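# Shift the hoop to the other post using ropes

## Task

Move the hoop off the post it sits on and lay it flat on the other post, so that it rings the loose peg standing there, and that peg must still be upright afterwards. No gripper can reach the hoop or the peg directly; instead the hoop is tied by a rope to a metal block on each bench. The attempt fails if the hoop ever drops more than slightly below the top of the lower of the two posts, and this includes moments when it is hanging. All positions are in the scene frame. Arm feet (metres) and headings (degrees counter-clockwise from +x): arm1 at x=+0.01 y=+1.41 z=+0.97 facing -92; arm2 at x=-1.43 y=-0.63 z=+0.96 facing +26; arm3 at x=+1.40 y=-0.43 z=+1.05 facing +169. When finished, open the grippers and pull the arms away. The result only counts if it stays in place with no robot holding it.

## Robot and tools

Setup. Three identical i2rt Big YAM arms, arm1, arm2 and arm3, each have six revolute joints, a two-finger gripper and a wrist camera. Two fixed room cameras, cam_low and cam_top, watch the scene too. With joints 1 and 6 at zero and the hand level and pointing ahead, the wrist camera rides on top of the hand looking at the fingertips. The hand reaches roughly 1.0 m out from the joint1 axis. Joints move at different speeds, so the hand can sweep a wide curve between two postures. The hoop cannot be gripped; the arms work by grasping and moving the metal blocks that pull on the ropes.

Frames. Everything is expressed in one scene frame, origin on the floor, +z upward. The hand point is halfway between the fingertips; its z axis runs along the fingers and the fingers open along its y axis. No result line prints a foot pose; the task text gives feet and headings.

execute_actions. Argument actions is a list holding exactly one action, or empty to just read state and images. The action is an object keyed by arm name (arm1, arm2, arm3); each has a joints object with any of joint1_rad to joint6_rad and gripper_m. Every value is an absolute target, not an offset: radians for the joints, metres of fingertip gap for gripper_m. Ranges: joint1_rad -2.879 to 2.879 (rotates the arm about its foot, positive counter-clockwise seen from above, 0 unfolds along the foot heading); joint2_rad 0 to 3.141 (shoulder, 0 has the upper arm pointing back roughly level, larger raises it then brings it forward); joint3_rad 0 to 3.019 (elbow, 0 folded, larger opens); joint4_rad -1.692 to 1.57 (hand pitch, positive tips fingers up); joint5_rad -1.57 to 1.57 (hand yaw, positive to the arm's right); joint6_rad -2.094 to 2.094 (hand roll, positive clockwise viewed from behind); gripper_m 0 to 0.093. Completion tolerances are ±0.045, ±0.14, ±0.09, ±0.055, ±0.03, ±0.035 and ±0.003 respectively. Motions in one action all start at once and may finish at different times; none lasts over 15 s. Omitted joints or arms may keep pushing toward earlier targets. An unknown key or out-of-range number rejects the whole call and nothing moves. Optional cameras lists names (arm1_cam_wrist, arm2_cam_wrist, arm3_cam_wrist, cam_low, cam_top, or all); omitted or null gives all, [] gives none. Example: {"arm1": {"joints": {"gripper_m": 0.05}}, "arm2": {"joints": {"joint1_rad": 0.3}}}.

Other tools. wait(seconds 0 to 10) commands nothing and returns state and images. zoom_image(camera, region [x0,y0,x1,y1] in pixels from the top-left, at most 504 by 504) enlarges part of that camera's latest full image. read_manual(section "licences") only returns licence text. finished_scene(scene 1 or 2) ends the scene for good after the last command is held, reports success and brings up the next task. Replying with no tool call ends all remaining scenes.

Result lines. Each call returns every arm's state, joint_positions, joint torques (raw drive output with per-arm offset, scale and noise, nonzero even in free air), and images in the order named by pictures. joint_status tells how each commanded motion ended: off_target means it rested short and may still push; contact_stop or time_out means the joint now holds where it stopped, though after time_out a joint may keep a target up to 0.375, 0.375, 0.113, 0.225, 0.075, 0.3 rad (joints 1 to 6) from its position and keep pushing, listed under on_its_own. "joint command not followed" with a cause line means a self/inter-arm clearance check blocked that arm's joint targets (its gripper target still runs); those joints read not_followed and may be retried with later actions until new passing targets are sent. on_its_own covers what the call did not command; "held at" is the held target, not the position. If one call reports a stop, later motion calls in the same reply are skipped.

Cautions. The arm does not stop on contact and can push very hard; to relieve a push, command the joint its reported position. Tiny target changes may not move a joint. Loaded joints sag. Sustained effort heats motors: MOTOR HOT appears from 85 °C, and at 100 °C an OVER-TEMPERATURE FAULT drops that whole arm (status limit_stop_at_motor_heat; resend targets). Heat persists between scenes and builds while you think. Two robots pressing hard together fails and ends the run; the clearance check may be late and ignores fingers, gripper housings and wrist cameras. Object contact does not count. Never knock anything out of the work area or onto the floor, let the hoop dip, or topple the peg; something may occasionally nudge a loose object. Avoid drops, slips and slams.

Cameras. Calibration lines give OpenCV intrinsics and T_world_to_cam (scene to camera) for scene 1 before any action; the wrist cameras are fisheye 616x616, cam_low and cam_top are 896x504. Fixed cameras may be off by up to about 2.3 degrees and 9 millimetres; wrist camera poses follow reported joints and inherit their errors.

Each tool is called after "Request:" as name(argument=value, ...) on one line, values as JSON.

## Session

Request:
execute_actions(actions=[])

Scene clock: 0.00 s.
Joint torques (N m, as the arm reports them, + toward a larger angle): no reading
Motor temperatures (°C, as the motors report them): arm1=[20 27 30 23 22 22] | arm2=[23 26 33 23 20 19] | arm3=[19 22 30 21 19 20]
arm1.joint_positions: joint1_rad=-0.715 joint2_rad=+0.481 joint3_rad=+1.423 joint4_rad=-1.274 joint5_rad=-0.013 joint6_rad=-0.444 gripper_m=+0.095
arm1.joint_status: not commanded
arm1.hand: x=-0.1099 y=+1.2771 z=+1.5693 quat_wxyz=(-0.115, -0.653, -0.486, +0.569) (m; scene frame)
arm2.joint_positions: joint1_rad=+0.142 joint2_rad=+0.303 joint3_rad=+1.573 joint4_rad=-1.472 joint5_rad=+0.224 joint6_rad=+0.281 gripper_m=+0.094
arm2.joint_status: not commanded
arm2.hand: x=-1.3808 y=-0.6460 z=+1.5834 quat_wxyz=(-0.601, +0.049, -0.775, -0.187) (m; scene frame)
arm3.joint_positions: joint1_rad=+0.873 joint2_rad=+0.616 joint3_rad=+1.378 joint4_rad=-1.276 joint5_rad=-0.106 joint6_rad=-0.004 gripper_m=+0.095
arm3.joint_status: not commanded
arm3.hand: x=+1.2259 y=-0.5905 z=+1.5962 quat_wxyz=(+0.213, +0.802, +0.313, -0.462) (m; scene frame)
pictures: arm1_cam_wrist, arm2_cam_wrist, arm3_cam_wrist, cam_low, cam_top
camera_calibration (this result's frames):
arm1_cam_wrist: T_world_to_cam=[[-0.758661, 0.507015, 0.409109, -1.37623], [0.270906, 0.816611, -0.509664, -0.210003], [-0.59249, -0.275832, -0.756883, 1.59671], [0, 0, 0, 1]] pos_world=[-0.0411619, 1.30968, 1.66452]
arm2_cam_wrist: T_world_to_cam=[[0.297717, -0.925781, -0.233009, 0.179805], [-0.756548, -0.0799386, -0.649034, -0.0616604], [0.582238, 0.369511, -0.724197, 2.31307], [0, 0, 0, 1]] pos_world=[-1.44694, -0.693175, 1.677]
arm3_cam_wrist: T_world_to_cam=[[-0.706668, 0.70458, -0.0647089, 1.38861], [0.658177, 0.621042, -0.42557, 0.245438], [-0.259662, -0.343327, -0.902609, 1.6835], [0, 0, 0, 1]] pos_world=[1.25688, -0.552825, 1.71385]
Images, in order (width x height): arm1_cam_wrist 616x616, arm2_cam_wrist 616x616, arm3_cam_wrist 616x616, cam_low 896x504, cam_top 896x504.

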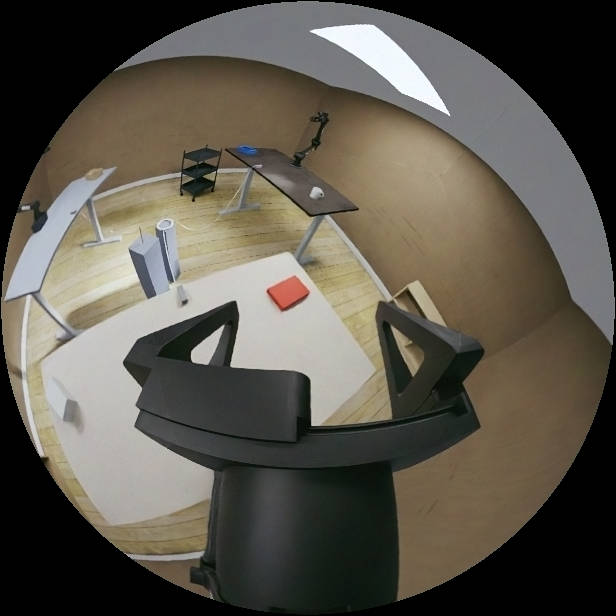

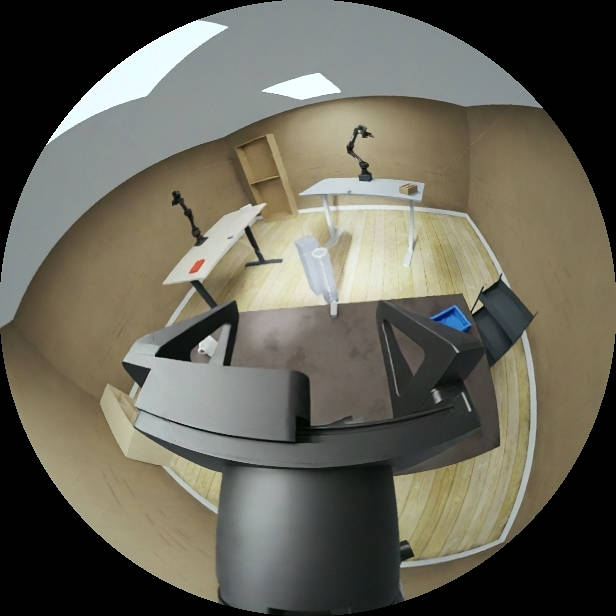

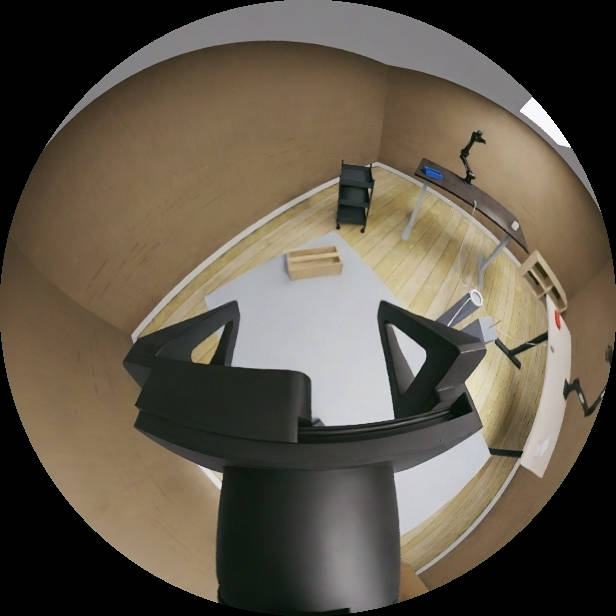

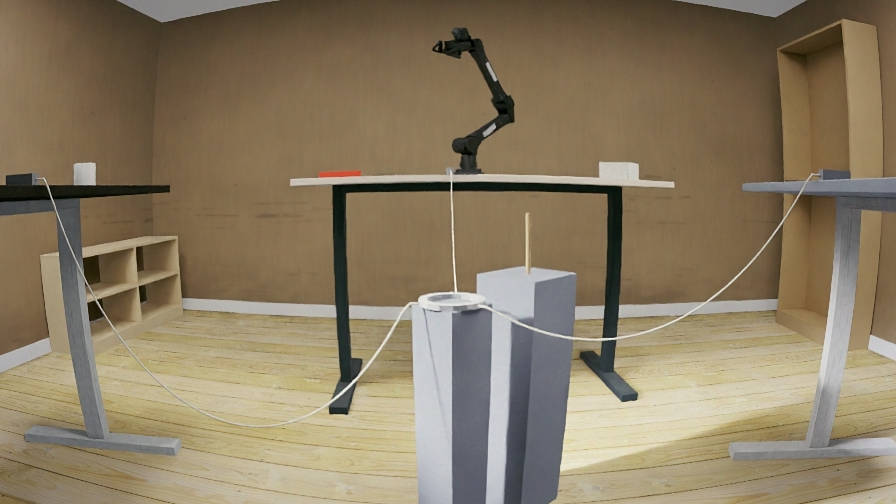

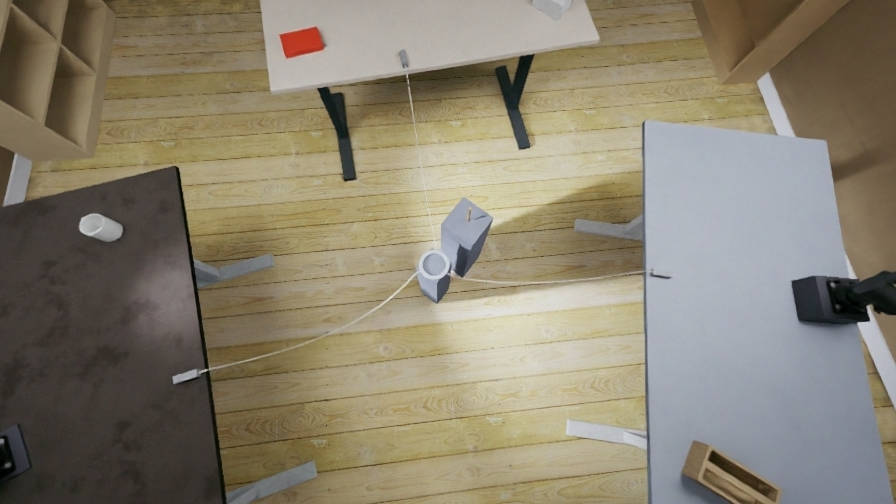

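Request:
zoom_image(camera="cam_top", region=[400, 185, 520, 305])

Request:
zoom_image(camera="cam_low", region=[400, 200, 590, 330])

Request:
zoom_image(camera="cam_top", region=[374, 35, 434, 85])

Request:
zoom_image(camera="cam_top", region=[160, 352, 220, 402])

Request:
zoom_image(camera="cam_top", region=[630, 250, 690, 300])

Region (400, 185, 520, 305) of cam_top's 896x504 image, scaled by 4.200, with more detail than that image has.

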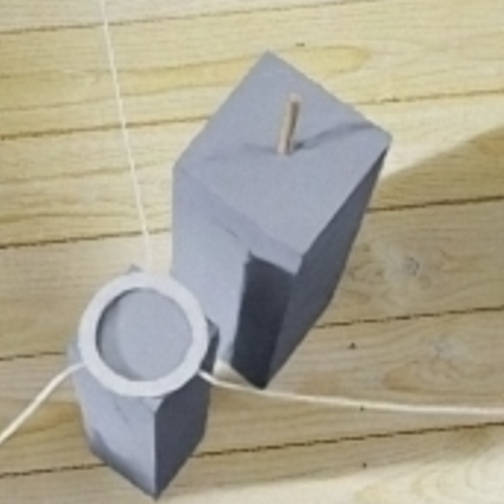

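Region (400, 200, 590, 330) of cam_low's 896x504 image, scaled by 2.653, with more detail than that image has; it fills the top 345 rows of this view, and the rest is white.

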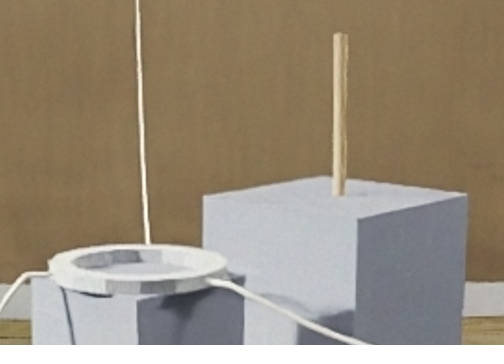

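Region (374, 35, 434, 85) of cam_top's 896x504 image, scaled by 8.400, with more detail than that image has.

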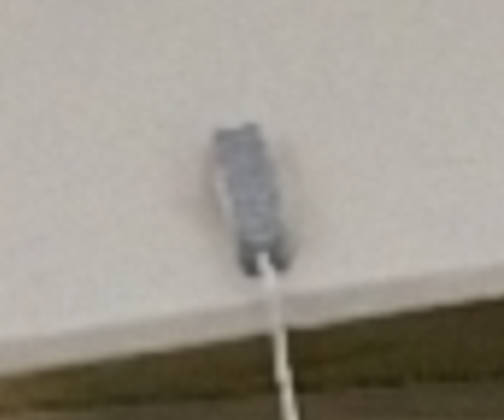

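Region (160, 352, 220, 402) of cam_top's 896x504 image, scaled by 8.400, with more detail than that image has.

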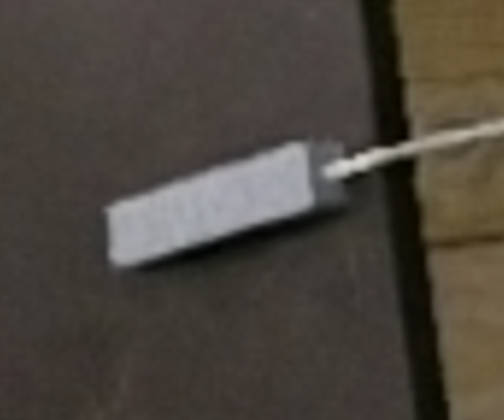

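Region (630, 250, 690, 300) of cam_top's 896x504 image, scaled by 8.400, with more detail than that image has.

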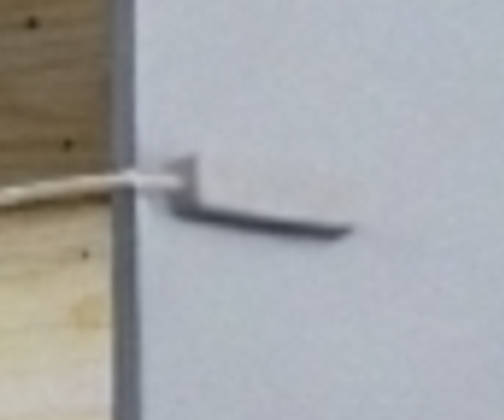

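Request:
execute_actions(actions=[{"arm1":{"joints":{"joint1_rad":-0.05,"joint2_rad":1.66,"joint3_rad":1.0,"joint4_rad":-0.12,"joint5_rad":0,"joint6_rad":0,"gripper_m":0.09}},"arm2":{"joints":{"joint1_rad":-0.152,"joint2_rad":1.605,"joint3_rad":0.985,"joint4_rad":-0.155,"joint5_rad":0,"joint6_rad":0,"gripper_m":0.09}},"arm3":{"joints":{"joint1_rad":-0.082,"joint2_rad":1.78,"joint3_rad":0.85,"joint4_rad":0.155,"joint5_rad":0,"joint6_rad":0,"gripper_m":0.09}}}])

Scene clock: 74.77 s.
Joint torques (N m, as the arm reports them, + toward a larger angle): arm1=[  0.54 -12.52   7.56   2.66   0.04   0.18] | arm2=[ -0.46 -14.81   8.9    2.35  -0.18  -0.14] | arm3=[ -0.17 -13.81   7.33   2.49  -0.01   0.04]
Motor temperatures (°C, as the motors report them): arm1=[20 27 36 23 22 22] | arm2=[23 27 35 23 20 19] | arm3=[19 21 35 22 19 20]
arm1.joint_positions: joint1_rad=-0.043 joint2_rad=+1.660 joint3_rad=+0.990 joint4_rad=-0.150 joint5_rad=+0.001 joint6_rad=-0.008 gripper_m=+0.090
arm1.joint_status: all done
arm1.hand: x=-0.0365 y=+0.8177 z=+1.0597 quat_wxyz=(-0.249, -0.679, -0.636, +0.270) (m; scene frame)
arm2.joint_positions: joint1_rad=-0.147 joint2_rad=+1.617 joint3_rad=+0.965 joint4_rad=-0.179 joint5_rad=+0.004 joint6_rad=+0.014 gripper_m=+0.090
arm2.joint_status: all done
arm2.hand: x=-0.8833 y=-0.4602 z=+1.0449 quat_wxyz=(-0.352, +0.134, -0.925, -0.056) (m; scene frame)
arm3.joint_positions: joint1_rad=-0.084 joint2_rad=+1.783 joint3_rad=+0.836 joint4_rad=+0.129 joint5_rad=-0.001 joint6_rad=-0.004 gripper_m=+0.090
arm3.joint_status: all done
arm3.hand: x=+0.8634 y=-0.2760 z=+1.0432 quat_wxyz=(-0.048, +0.921, -0.127, -0.365) (m; scene frame)
pictures: arm1_cam_wrist, arm2_cam_wrist, arm3_cam_wrist, cam_low, cam_top
camera_calibration (this result's frames):
arm1_cam_wrist: T_world_to_cam=[[-0.997211, 0.0726316, 0.0171496, -0.117271], [0.0697165, 0.988636, -0.133188, -0.661487], [-0.0266283, -0.131621, -0.990942, 1.27854], [0, 0, 0, 1]] pos_world=[-0.0367827, 0.830769, 1.18087]
arm2_cam_wrist: T_world_to_cam=[[0.281922, -0.959406, -0.0077354, -0.186536], [-0.95455, -0.279664, -0.103067, -0.857172], [0.09672, 0.0364407, -0.994644, 1.26525], [0, 0, 0, 1]] pos_world=[-0.887999, -0.46479, 1.16868]
arm3_cam_wrist: T_world_to_cam=[[0.262483, 0.964731, -0.0199382, 0.0633672], [0.956499, -0.262858, -0.126549, -0.760124], [-0.127326, 0.0141459, -0.99176, 1.27561], [0, 0, 0, 1]] pos_world=[0.872844, -0.278982, 1.17017]
Images, in order (width x height): arm1_cam_wrist 616x616, arm2_cam_wrist 616x616, arm3_cam_wrist 616x616, cam_low 896x504, cam_top 896x504.

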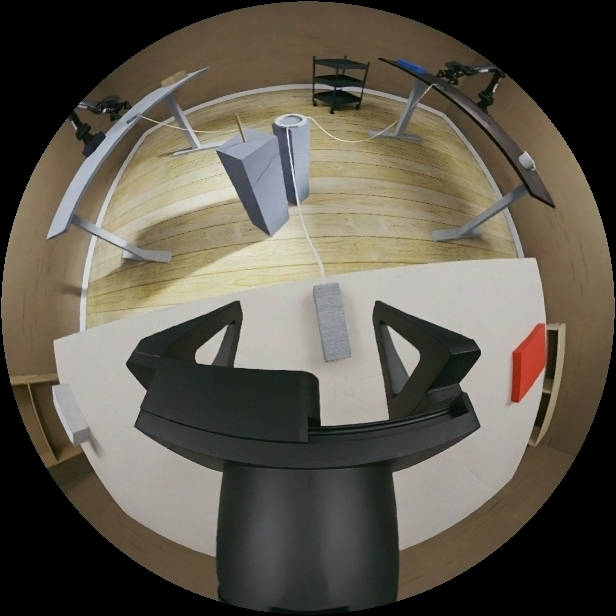

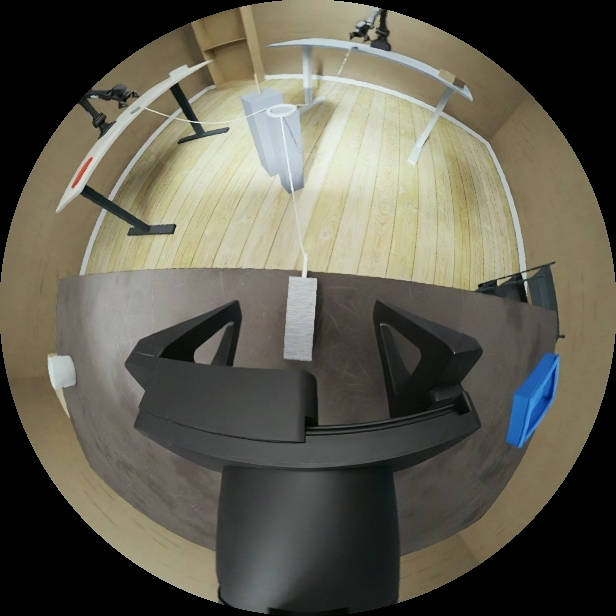

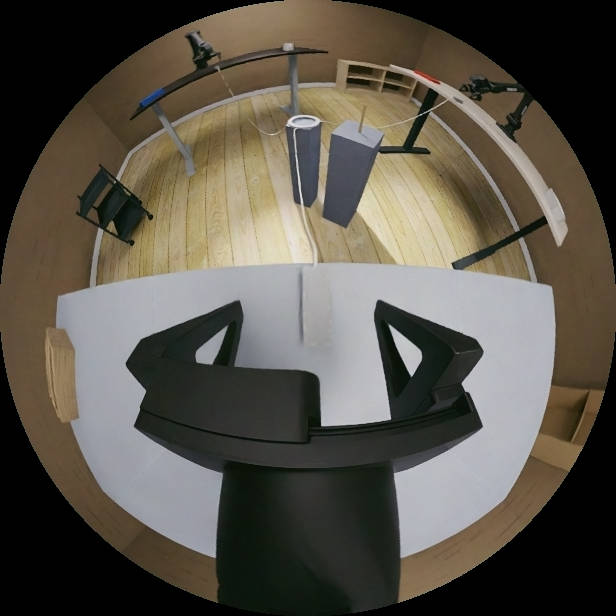

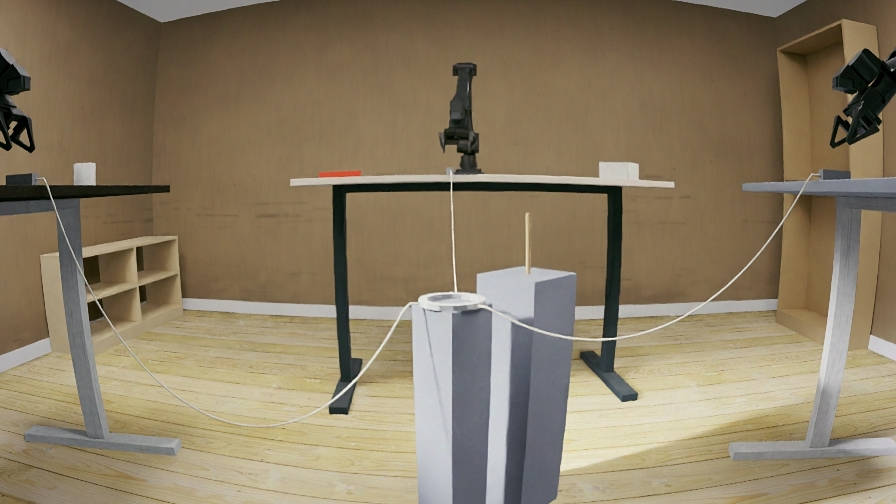

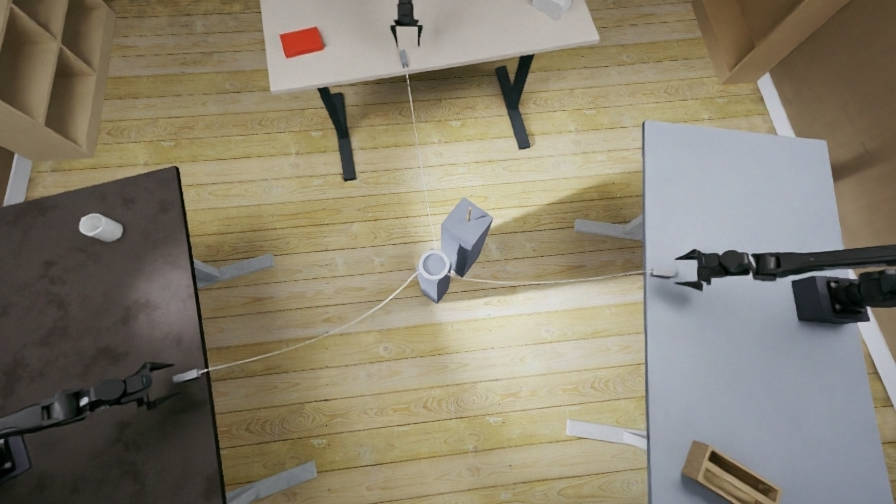

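Request:
execute_actions(actions=[{"arm1":{"joints":{"joint1_rad":-0.092,"joint2_rad":1.793,"joint3_rad":0.93,"joint4_rad":0.068}},"arm2":{"joints":{"joint1_rad":-0.13,"joint2_rad":1.724,"joint3_rad":0.92,"joint4_rad":0.022}},"arm3":{"joints":{"joint1_rad":-0.1,"joint2_rad":1.963,"joint4_rad":0.325}}}], cameras=["arm1_cam_wrist","arm2_cam_wrist","arm3_cam_wrist"])

Scene clock: 85.50 s.
Joint torques (N m, as the arm reports them, + toward a larger angle): arm1=[  1.23 -14.     6.36   2.58   0.05   0.16] | arm2=[  0.4  -16.24   7.17   2.36  -0.18  -0.13] | arm3=[ -0.93 -15.81   5.81   2.42  -0.03   0.05]
Motor temperatures (°C, as the motors report them): arm1=[20 29 36 23 22 22] | arm2=[23 28 37 23 20 19] | arm3=[19 23 34 22 19 20]
arm1.joint_positions: joint1_rad=-0.095 joint2_rad=+1.804 joint3_rad=+0.921 joint4_rad=+0.039 joint5_rad=+0.001 joint6_rad=-0.007 gripper_m=+0.090
arm1.joint_status: all done
arm1.hand: x=-0.0660 y=+0.8299 z=+0.9792 quat_wxyz=(-0.234, -0.699, -0.621, +0.268) (m; scene frame)
arm2.joint_positions: joint1_rad=-0.137 joint2_rad=+1.743 joint3_rad=+0.908 joint4_rad=-0.002 joint5_rad=+0.004 joint6_rad=+0.013 gripper_m=+0.090
arm2.joint_status: all done
arm2.hand: x=-0.8875 y=-0.4551 z=+0.9790 quat_wxyz=(-0.349, +0.139, -0.925, -0.057) (m; scene frame)
arm3.joint_positions: joint1_rad=-0.087 joint2_rad=+1.978 joint3_rad=+0.837 joint4_rad=+0.301 joint5_rad=+0.000 joint6_rad=-0.006 gripper_m=+0.090
arm3.joint_status: all done
arm3.hand: x=+0.8659 y=-0.2751 z=+0.9672 quat_wxyz=(-0.047, +0.925, -0.129, -0.354) (m; scene frame)
pictures: arm1_cam_wrist, arm2_cam_wrist, arm3_cam_wrist
camera_calibration (this result's frames):
arm1_cam_wrist: T_world_to_cam=[[-0.992046, 0.124775, 0.0166275, -0.188694], [0.122263, 0.98654, -0.108587, -0.701073], [-0.0299526, -0.10569, -0.993948, 1.18075], [0, 0, 0, 1]] pos_world=[-0.0661113, 0.839974, 1.10061]
arm2_cam_wrist: T_world_to_cam=[[0.292309, -0.956296, -0.00724782, -0.170852], [-0.951945, -0.290238, -0.0977857, -0.874203], [0.0914085, 0.0354832, -0.995181, 1.19533], [0, 0, 0, 1]] pos_world=[-0.891515, -0.459526, 1.10285]
arm3_cam_wrist: T_world_to_cam=[[0.26547, 0.96394, -0.0185845, 0.056293], [0.958386, -0.265942, -0.103781, -0.79641], [-0.104981, 0.00973952, -0.994427, 1.18251], [0, 0, 0, 1]] pos_world=[0.872465, -0.277579, 1.09432]
Images, in order (width x height): arm1_cam_wrist 616x616, arm2_cam_wrist 616x616, arm3_cam_wrist 616x616.

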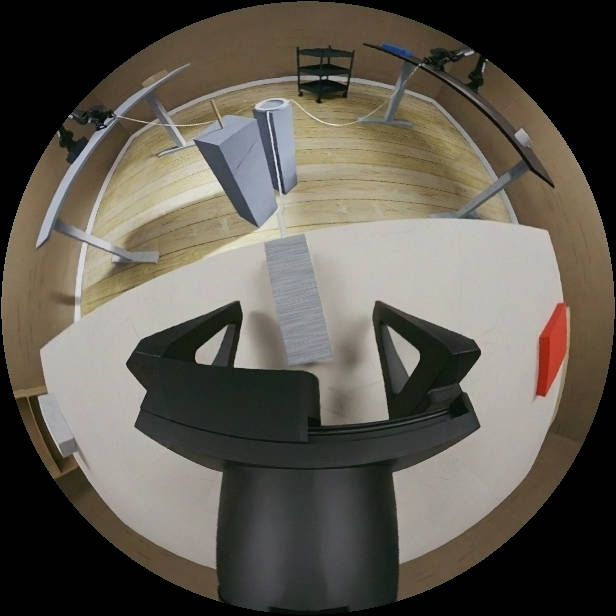

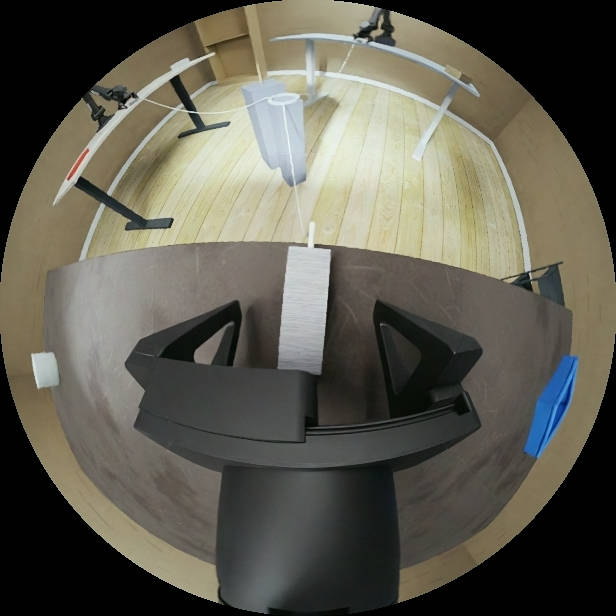

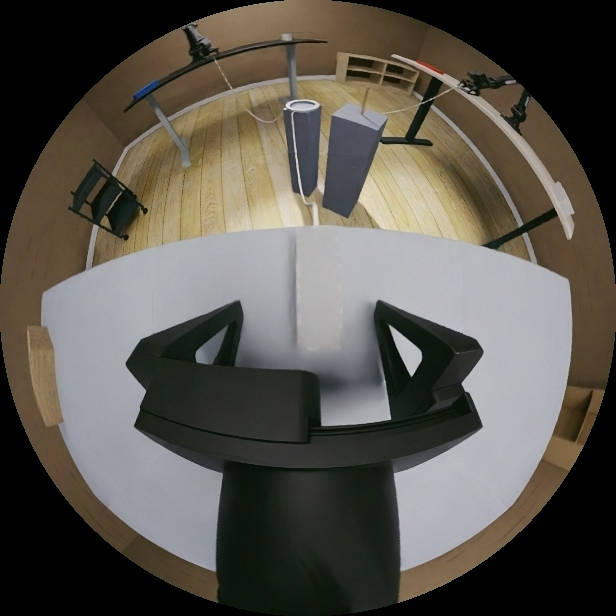

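Request:
zoom_image(camera="arm2_cam_wrist", region=[110, 60, 320, 150])

Request:
execute_actions(actions=[{"arm1":{"joints":{"gripper_m":0.0}},"arm2":{"joints":{"joint2_rad":1.745,"gripper_m":0.0}},"arm3":{"joints":{"gripper_m":0.0}}}], cameras=["arm1_cam_wrist","arm2_cam_wrist","arm3_cam_wrist"])

Region (110, 60, 320, 150) of arm2_cam_wrist's 616x616 image, scaled by 2.400, with more detail than that image has; it fills the top 216 rows of this view, and the rest is white.

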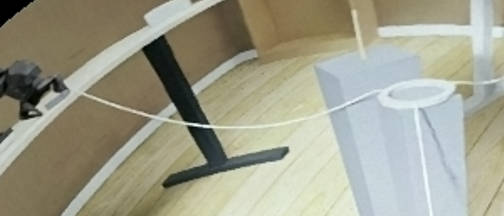

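Scene clock: 94.17 s.
Joint torques (N m, as the arm reports them, + toward a larger angle): arm1=[  1.26 -13.77   6.37   2.64   0.04   0.15] | arm2=[  0.41 -14.38   7.16   2.34  -0.14  -0.12] | arm3=[ -0.83 -16.05   5.81   2.38  -0.01   0.05]
Motor temperatures (°C, as the motors report them): arm1=[20 30 35 23 22 22] | arm2=[23 28 36 23 20 19] | arm3=[19 24 33 22 19 20]
arm1.joint_positions: joint1_rad=-0.094 joint2_rad=+1.804 joint3_rad=+0.921 joint4_rad=+0.039 joint5_rad=+0.000 joint6_rad=-0.006 gripper_m=+0.025
arm1.joint_status: gripper_m off_target (ended at +0.025, target +0.000)
arm1.hand: x=-0.0655 y=+0.8298 z=+0.9792 quat_wxyz=(-0.234, -0.699, -0.621, +0.268) (m; scene frame)
arm2.joint_positions: joint1_rad=-0.137 joint2_rad=+1.743 joint3_rad=+0.908 joint4_rad=-0.001 joint5_rad=+0.004 joint6_rad=+0.013 gripper_m=+0.024
arm2.joint_status: gripper_m off_target (ended at +0.024, target +0.000); the others done
arm2.hand: x=-0.8874 y=-0.4550 z=+0.9791 quat_wxyz=(-0.349, +0.139, -0.925, -0.057) (m; scene frame)
arm3.joint_positions: joint1_rad=-0.088 joint2_rad=+1.978 joint3_rad=+0.837 joint4_rad=+0.301 joint5_rad=+0.000 joint6_rad=-0.006 gripper_m=+0.025
arm3.joint_status: gripper_m off_target (ended at +0.025, target +0.000)
arm3.hand: x=+0.8660 y=-0.2748 z=+0.9672 quat_wxyz=(-0.047, +0.925, -0.129, -0.354) (m; scene frame)
pictures: arm1_cam_wrist, arm2_cam_wrist, arm3_cam_wrist
camera_calibration (this result's frames):
arm1_cam_wrist: T_world_to_cam=[[-0.992082, 0.124623, 0.0155818, -0.187038], [0.122211, 0.986504, -0.108968, -0.700595], [-0.0289515, -0.106201, -0.993923, 1.18128], [0, 0, 0, 1]] pos_world=[-0.0657367, 0.839902, 1.10067]
arm2_cam_wrist: T_world_to_cam=[[0.293341, -0.95598, -0.00732088, -0.169588], [-0.951599, -0.291245, -0.0981639, -0.873909], [0.0917105, 0.035762, -0.995143, 1.19574], [0, 0, 0, 1]] pos_world=[-0.891526, -0.459406, 1.10291]
arm3_cam_wrist: T_world_to_cam=[[0.266232, 0.963719, -0.0191226, 0.0557338], [0.958161, -0.266755, -0.103779, -0.796443], [-0.105115, 0.00930682, -0.994417, 1.18251], [0, 0, 0, 1]] pos_world=[0.872581, -0.277172, 1.09431]
Images, in order (width x height): arm1_cam_wrist 616x616, arm2_cam_wrist 616x616, arm3_cam_wrist 616x616.

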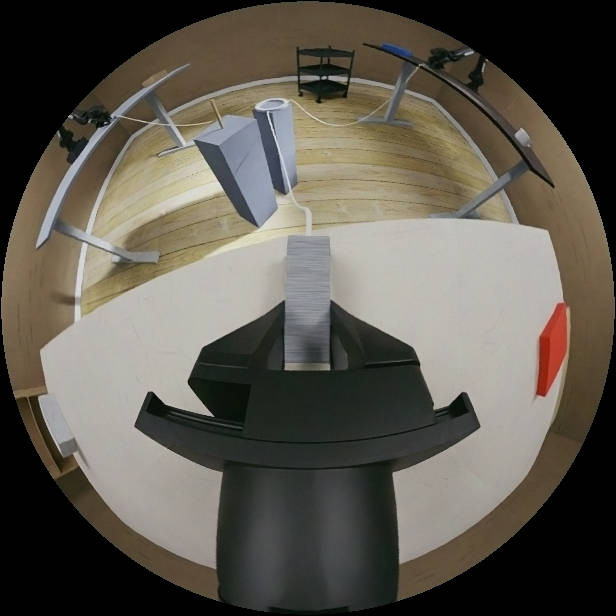

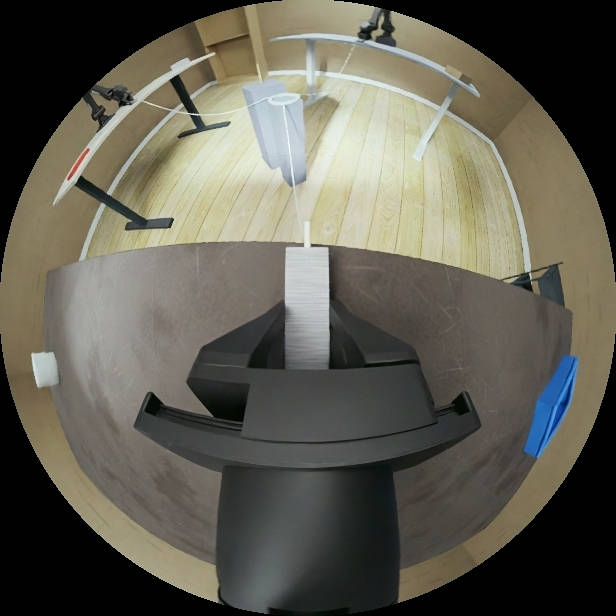

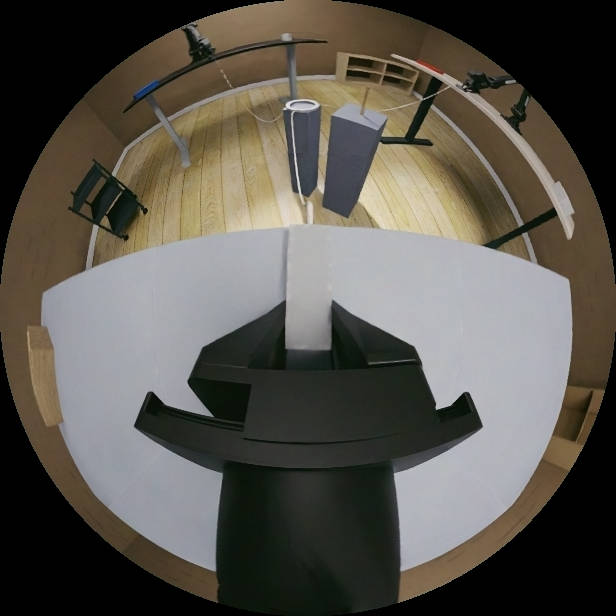

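Request:
execute_actions(actions=[{"arm1":{"joints":{"joint1_rad":0.083,"joint2_rad":1.695,"joint3_rad":1.68,"joint4_rad":-0.778}},"arm2":{"joints":{"joint1_rad":-0.33,"joint2_rad":1.12,"joint3_rad":1.435,"joint4_rad":-1.108}},"arm3":{"joints":{"joint1_rad":0.118,"joint2_rad":1.668,"joint3_rad":1.325,"joint4_rad":-0.45}}}])

Scene clock: 155.47 s.
Joint torques (N m, as the arm reports them, + toward a larger angle): arm1=[  1.04 -17.06  12.65   1.22   0.04   0.14] | arm2=[-0.17 -9.91 11.22  1.25  0.07 -0.11] | arm3=[ -0.33 -17.29  10.84   1.28  -0.01   0.05]
Motor temperatures (°C, as the motors report them): arm1=[20 32 36 23 22 22] | arm2=[23 28 37 23 20 19] | arm3=[19 27 32 22 19 20]
arm1.joint_positions: joint1_rad=+0.083 joint2_rad=+1.714 joint3_rad=+1.618 joint4_rad=-0.766 joint5_rad=+0.001 joint6_rad=-0.005 gripper_m=+0.025
arm1.joint_status: all done
arm1.hand: x=+0.0428 y=+0.7242 z=+1.2469 quat_wxyz=(-0.251, -0.644, -0.682, +0.240) (m; scene frame)
arm2.joint_positions: joint1_rad=-0.330 joint2_rad=+1.139 joint3_rad=+1.407 joint4_rad=-1.104 joint5_rad=-0.001 joint6_rad=+0.012 gripper_m=+0.024
arm2.joint_status: all done
arm2.hand: x=-0.9751 y=-0.5765 z=+1.3757 quat_wxyz=(-0.354, +0.051, -0.934, -0.024) (m; scene frame)
arm3.joint_positions: joint1_rad=+0.125 joint2_rad=+1.686 joint3_rad=+1.305 joint4_rad=-0.444 joint5_rad=-0.001 joint6_rad=-0.006 gripper_m=+0.025
arm3.joint_status: all done
arm3.hand: x=+0.7489 y=-0.3833 z=+1.2232 quat_wxyz=(-0.009, +0.931, -0.030, -0.365) (m; scene frame)
pictures: arm1_cam_wrist, arm2_cam_wrist, arm3_cam_wrist, cam_low, cam_top
camera_calibration (this result's frames):
arm1_cam_wrist: T_world_to_cam=[[-0.998536, -0.0518542, 0.0154036, 0.0577325], [-0.053038, 0.994498, -0.0903323, -0.602025], [-0.0106348, -0.091017, -0.995793, 1.42983], [0, 0, 0, 1]] pos_world=[0.0409237, 0.731845, 1.36855]
arm2_cam_wrist: T_world_to_cam=[[0.107631, -0.99416, -0.00780867, -0.459603], [-0.989425, -0.106343, -0.0986354, -0.883468], [0.097229, 0.0183423, -0.995093, 1.59813], [0, 0, 0, 1]] pos_world=[-0.980043, -0.580184, 1.49956]
arm3_cam_wrist: T_world_to_cam=[[0.0557893, 0.998258, -0.0191984, 0.367288], [0.991028, -0.0577038, -0.120558, -0.610614], [-0.121456, -0.0123003, -0.992521, 1.42741], [0, 0, 0, 1]] pos_world=[0.758012, -0.384326, 1.35017]
Images, in order (width x height): arm1_cam_wrist 616x616, arm2_cam_wrist 616x616, arm3_cam_wrist 616x616, cam_low 896x504, cam_top 896x504.

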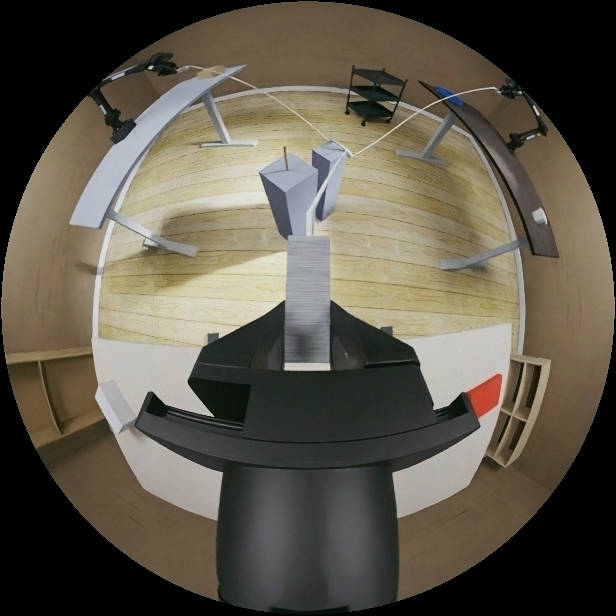

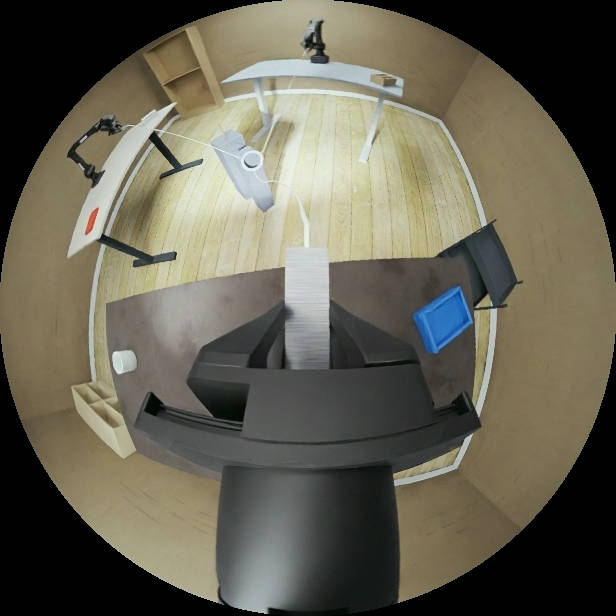

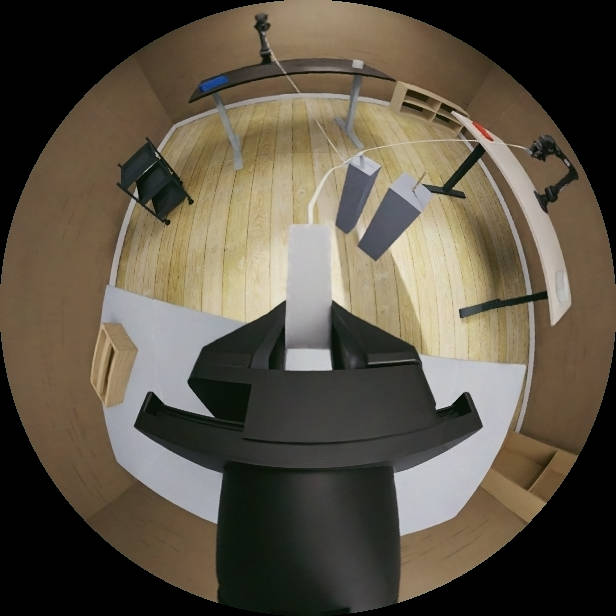

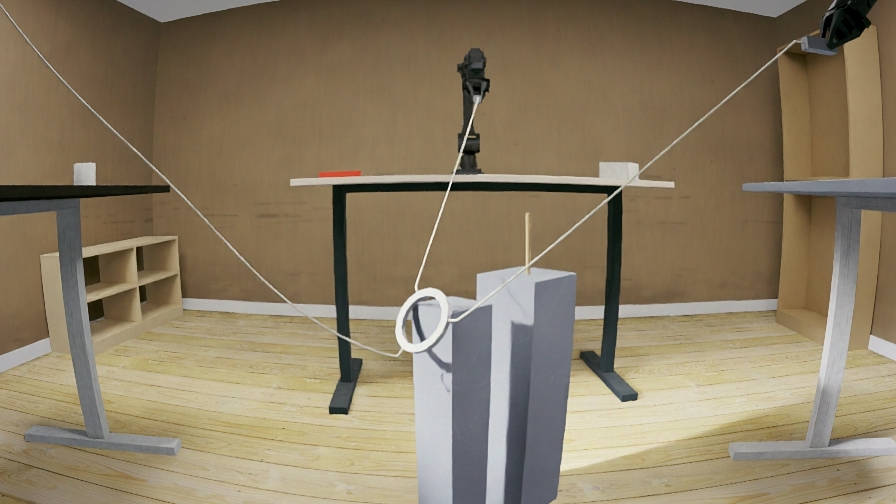

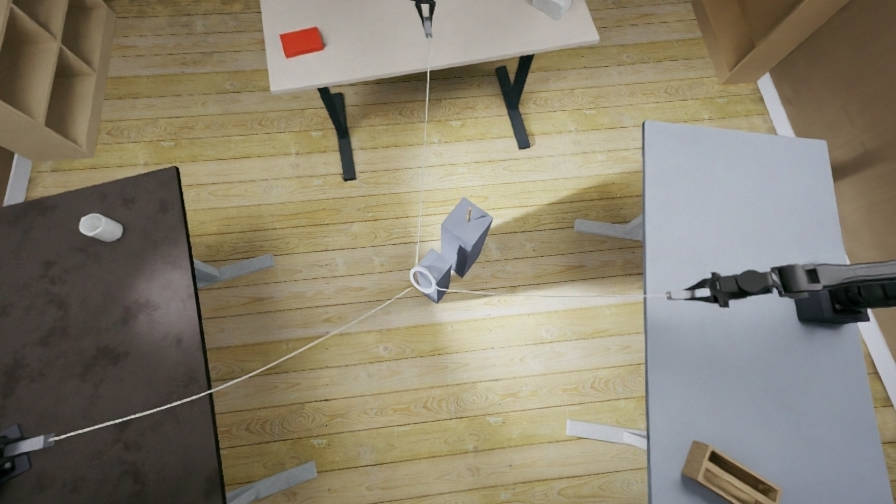

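Request:
execute_actions(actions=[{"arm1":{"joints":{"joint3_rad":2.0,"joint4_rad":-1.08}},"arm2":{"joints":{"joint3_rad":1.79,"joint4_rad":-1.46}},"arm3":{"joints":{"joint2_rad":1.51,"joint4_rad":-0.63}}}], cameras=["cam_low","cam_top"])

Scene clock: 166.97 s.
Joint torques (N m, as the arm reports them, + toward a larger angle): arm1=[  1.11 -16.89  12.44   1.22   0.02   0.13] | arm2=[-0.12 -8.34 12.48  1.12  0.1  -0.11] | arm3=[ -0.57 -14.8   11.68   1.15  -0.06   0.05]
Motor temperatures (°C, as the motors report them): arm1=[20 33 43 23 22 22] | arm2=[23 28 41 23 20 19] | arm3=[19 27 35 22 19 20]
arm1.joint_positions: joint1_rad=+0.083 joint2_rad=+1.714 joint3_rad=+1.940 joint4_rad=-1.069 joint5_rad=+0.001 joint6_rad=-0.005 gripper_m=+0.025
arm1.joint_status: all done
arm1.hand: x=+0.0425 y=+0.7286 z=+1.3725 quat_wxyz=(-0.257, -0.642, -0.679, +0.246) (m; scene frame)
arm2.joint_positions: joint1_rad=-0.330 joint2_rad=+1.137 joint3_rad=+1.731 joint4_rad=-1.453 joint5_rad=-0.002 joint6_rad=+0.011 gripper_m=+0.024
arm2.joint_status: all done
arm2.hand: x=-1.0303 y=-0.5831 z=+1.4848 quat_wxyz=(-0.342, +0.052, -0.938, -0.024) (m; scene frame)
arm3.joint_positions: joint1_rad=+0.125 joint2_rad=+1.520 joint3_rad=+1.301 joint4_rad=-0.621 joint5_rad=+0.001 joint6_rad=-0.006 gripper_m=+0.025
arm3.joint_status: all done
arm3.hand: x=+0.7960 y=-0.3856 z=+1.2930 quat_wxyz=(-0.010, +0.933, -0.030, -0.358) (m; scene frame)
pictures: cam_low, cam_top
Images, in order (width x height): cam_low 896x504, cam_top 896x504.

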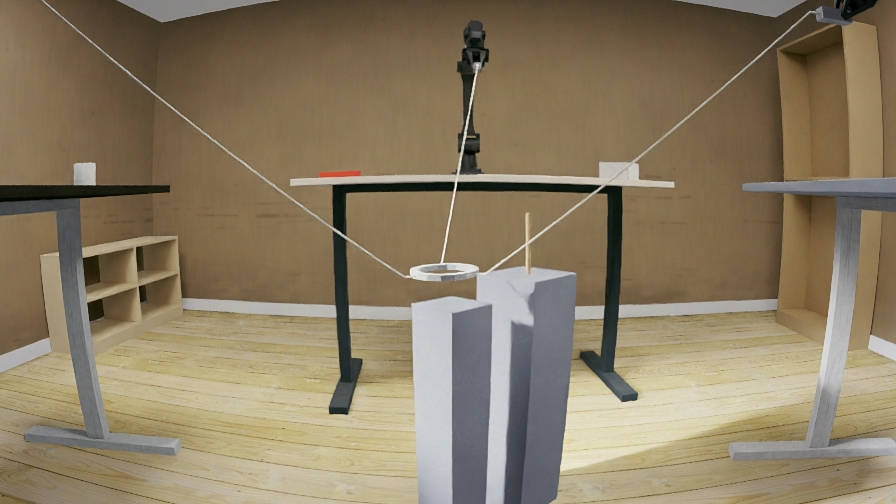

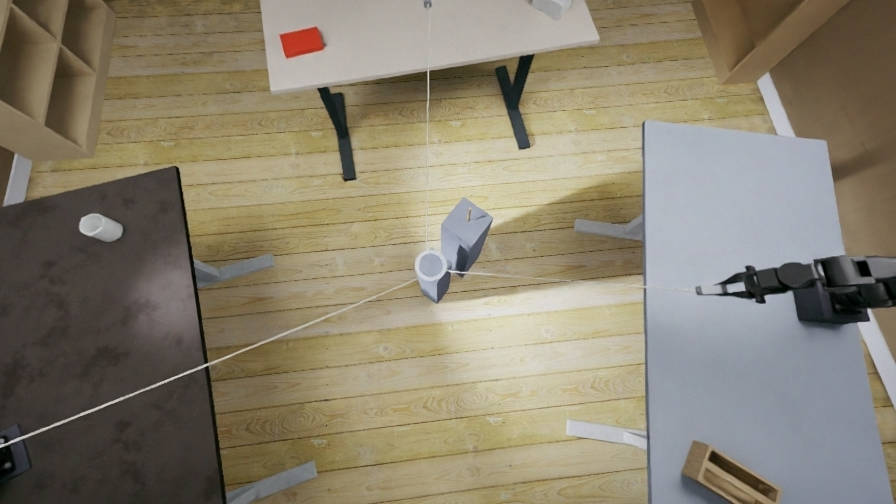

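Request:
zoom_image(camera="cam_top", region=[400, 185, 520, 305])

Request:
zoom_image(camera="cam_low", region=[390, 200, 580, 330])

Region (400, 185, 520, 305) of cam_top's 896x504 image, scaled by 4.200, with more detail than that image has.

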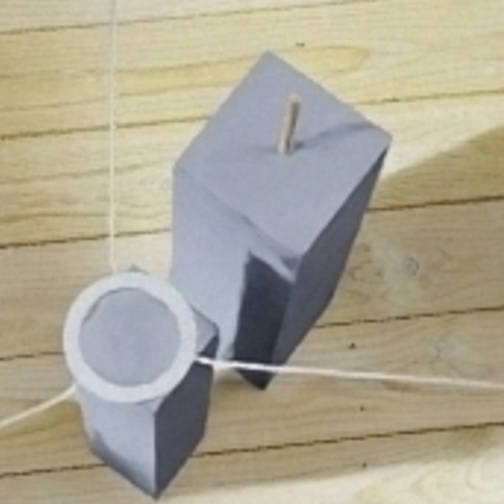

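Region (390, 200, 580, 330) of cam_low's 896x504 image, scaled by 2.653, with more detail than that image has; it fills the top 345 rows of this view, and the rest is white.

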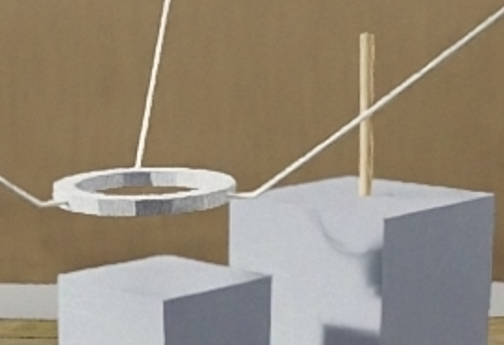

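Request:
execute_actions(actions=[{"arm1":{"joints":{"joint1_rad":0.232,"joint2_rad":1.257,"joint3_rad":1.605,"joint4_rad":-1.167}},"arm2":{"joints":{"joint3_rad":1.84}},"arm3":{"joints":{"joint1_rad":0.075,"joint2_rad":1.135,"joint3_rad":1.195,"joint4_rad":-0.878}}}], cameras=["cam_low","cam_top"])

Scene clock: 207.03 s.
Joint torques (N m, as the arm reports them, + toward a larger angle): arm1=[ 1.12 -9.57  9.27  1.31  0.09  0.14] | arm2=[-0.04 -8.46 13.51  1.21  0.1  -0.11] | arm3=[ 0.02 -9.44 12.84  1.07 -0.06  0.05]
Motor temperatures (°C, as the motors report them): arm1=[20 35 48 23 22 22] | arm2=[23 27 46 23 20 19] | arm3=[19 27 38 22 19 20]
arm1.joint_positions: joint1_rad=+0.231 joint2_rad=+1.268 joint3_rad=+1.591 joint4_rad=-1.156 joint5_rad=-0.001 joint6_rad=-0.005 gripper_m=+0.025
arm1.joint_status: all done
arm1.hand: x=+0.1070 y=+0.9156 z=+1.4262 quat_wxyz=(-0.279, -0.588, -0.724, +0.229) (m; scene frame)
arm2.joint_positions: joint1_rad=-0.330 joint2_rad=+1.138 joint3_rad=+1.767 joint4_rad=-1.454 joint5_rad=-0.002 joint6_rad=+0.011 gripper_m=+0.024
arm2.joint_status: all done
arm2.hand: x=-1.0313 y=-0.5832 z=+1.5014 quat_wxyz=(-0.358, +0.051, -0.932, -0.025) (m; scene frame)
arm3.joint_positions: joint1_rad=+0.075 joint2_rad=+1.149 joint3_rad=+1.159 joint4_rad=-0.868 joint5_rad=+0.001 joint6_rad=-0.006 gripper_m=+0.025
arm3.joint_status: all done
arm3.hand: x=+0.9338 y=-0.3705 z=+1.3687 quat_wxyz=(-0.018, +0.935, -0.054, -0.349) (m; scene frame)
pictures: cam_low, cam_top
Images, in order (width x height): cam_low 896x504, cam_top 896x504.

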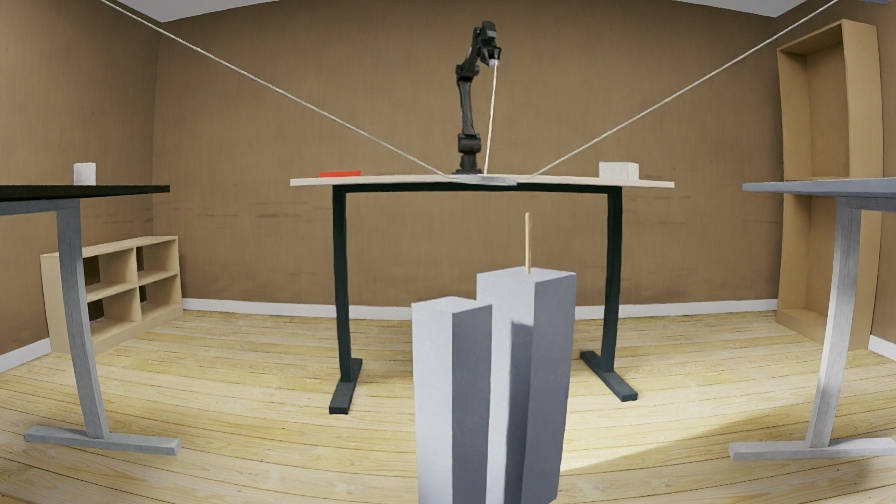

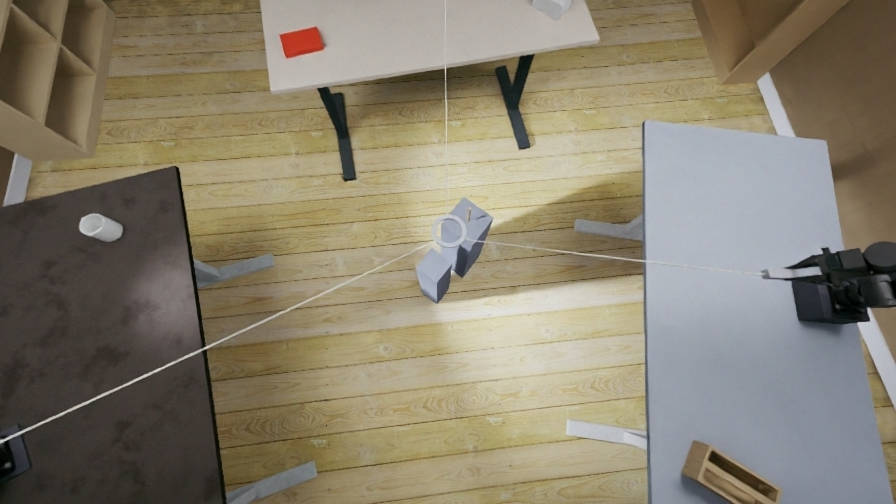

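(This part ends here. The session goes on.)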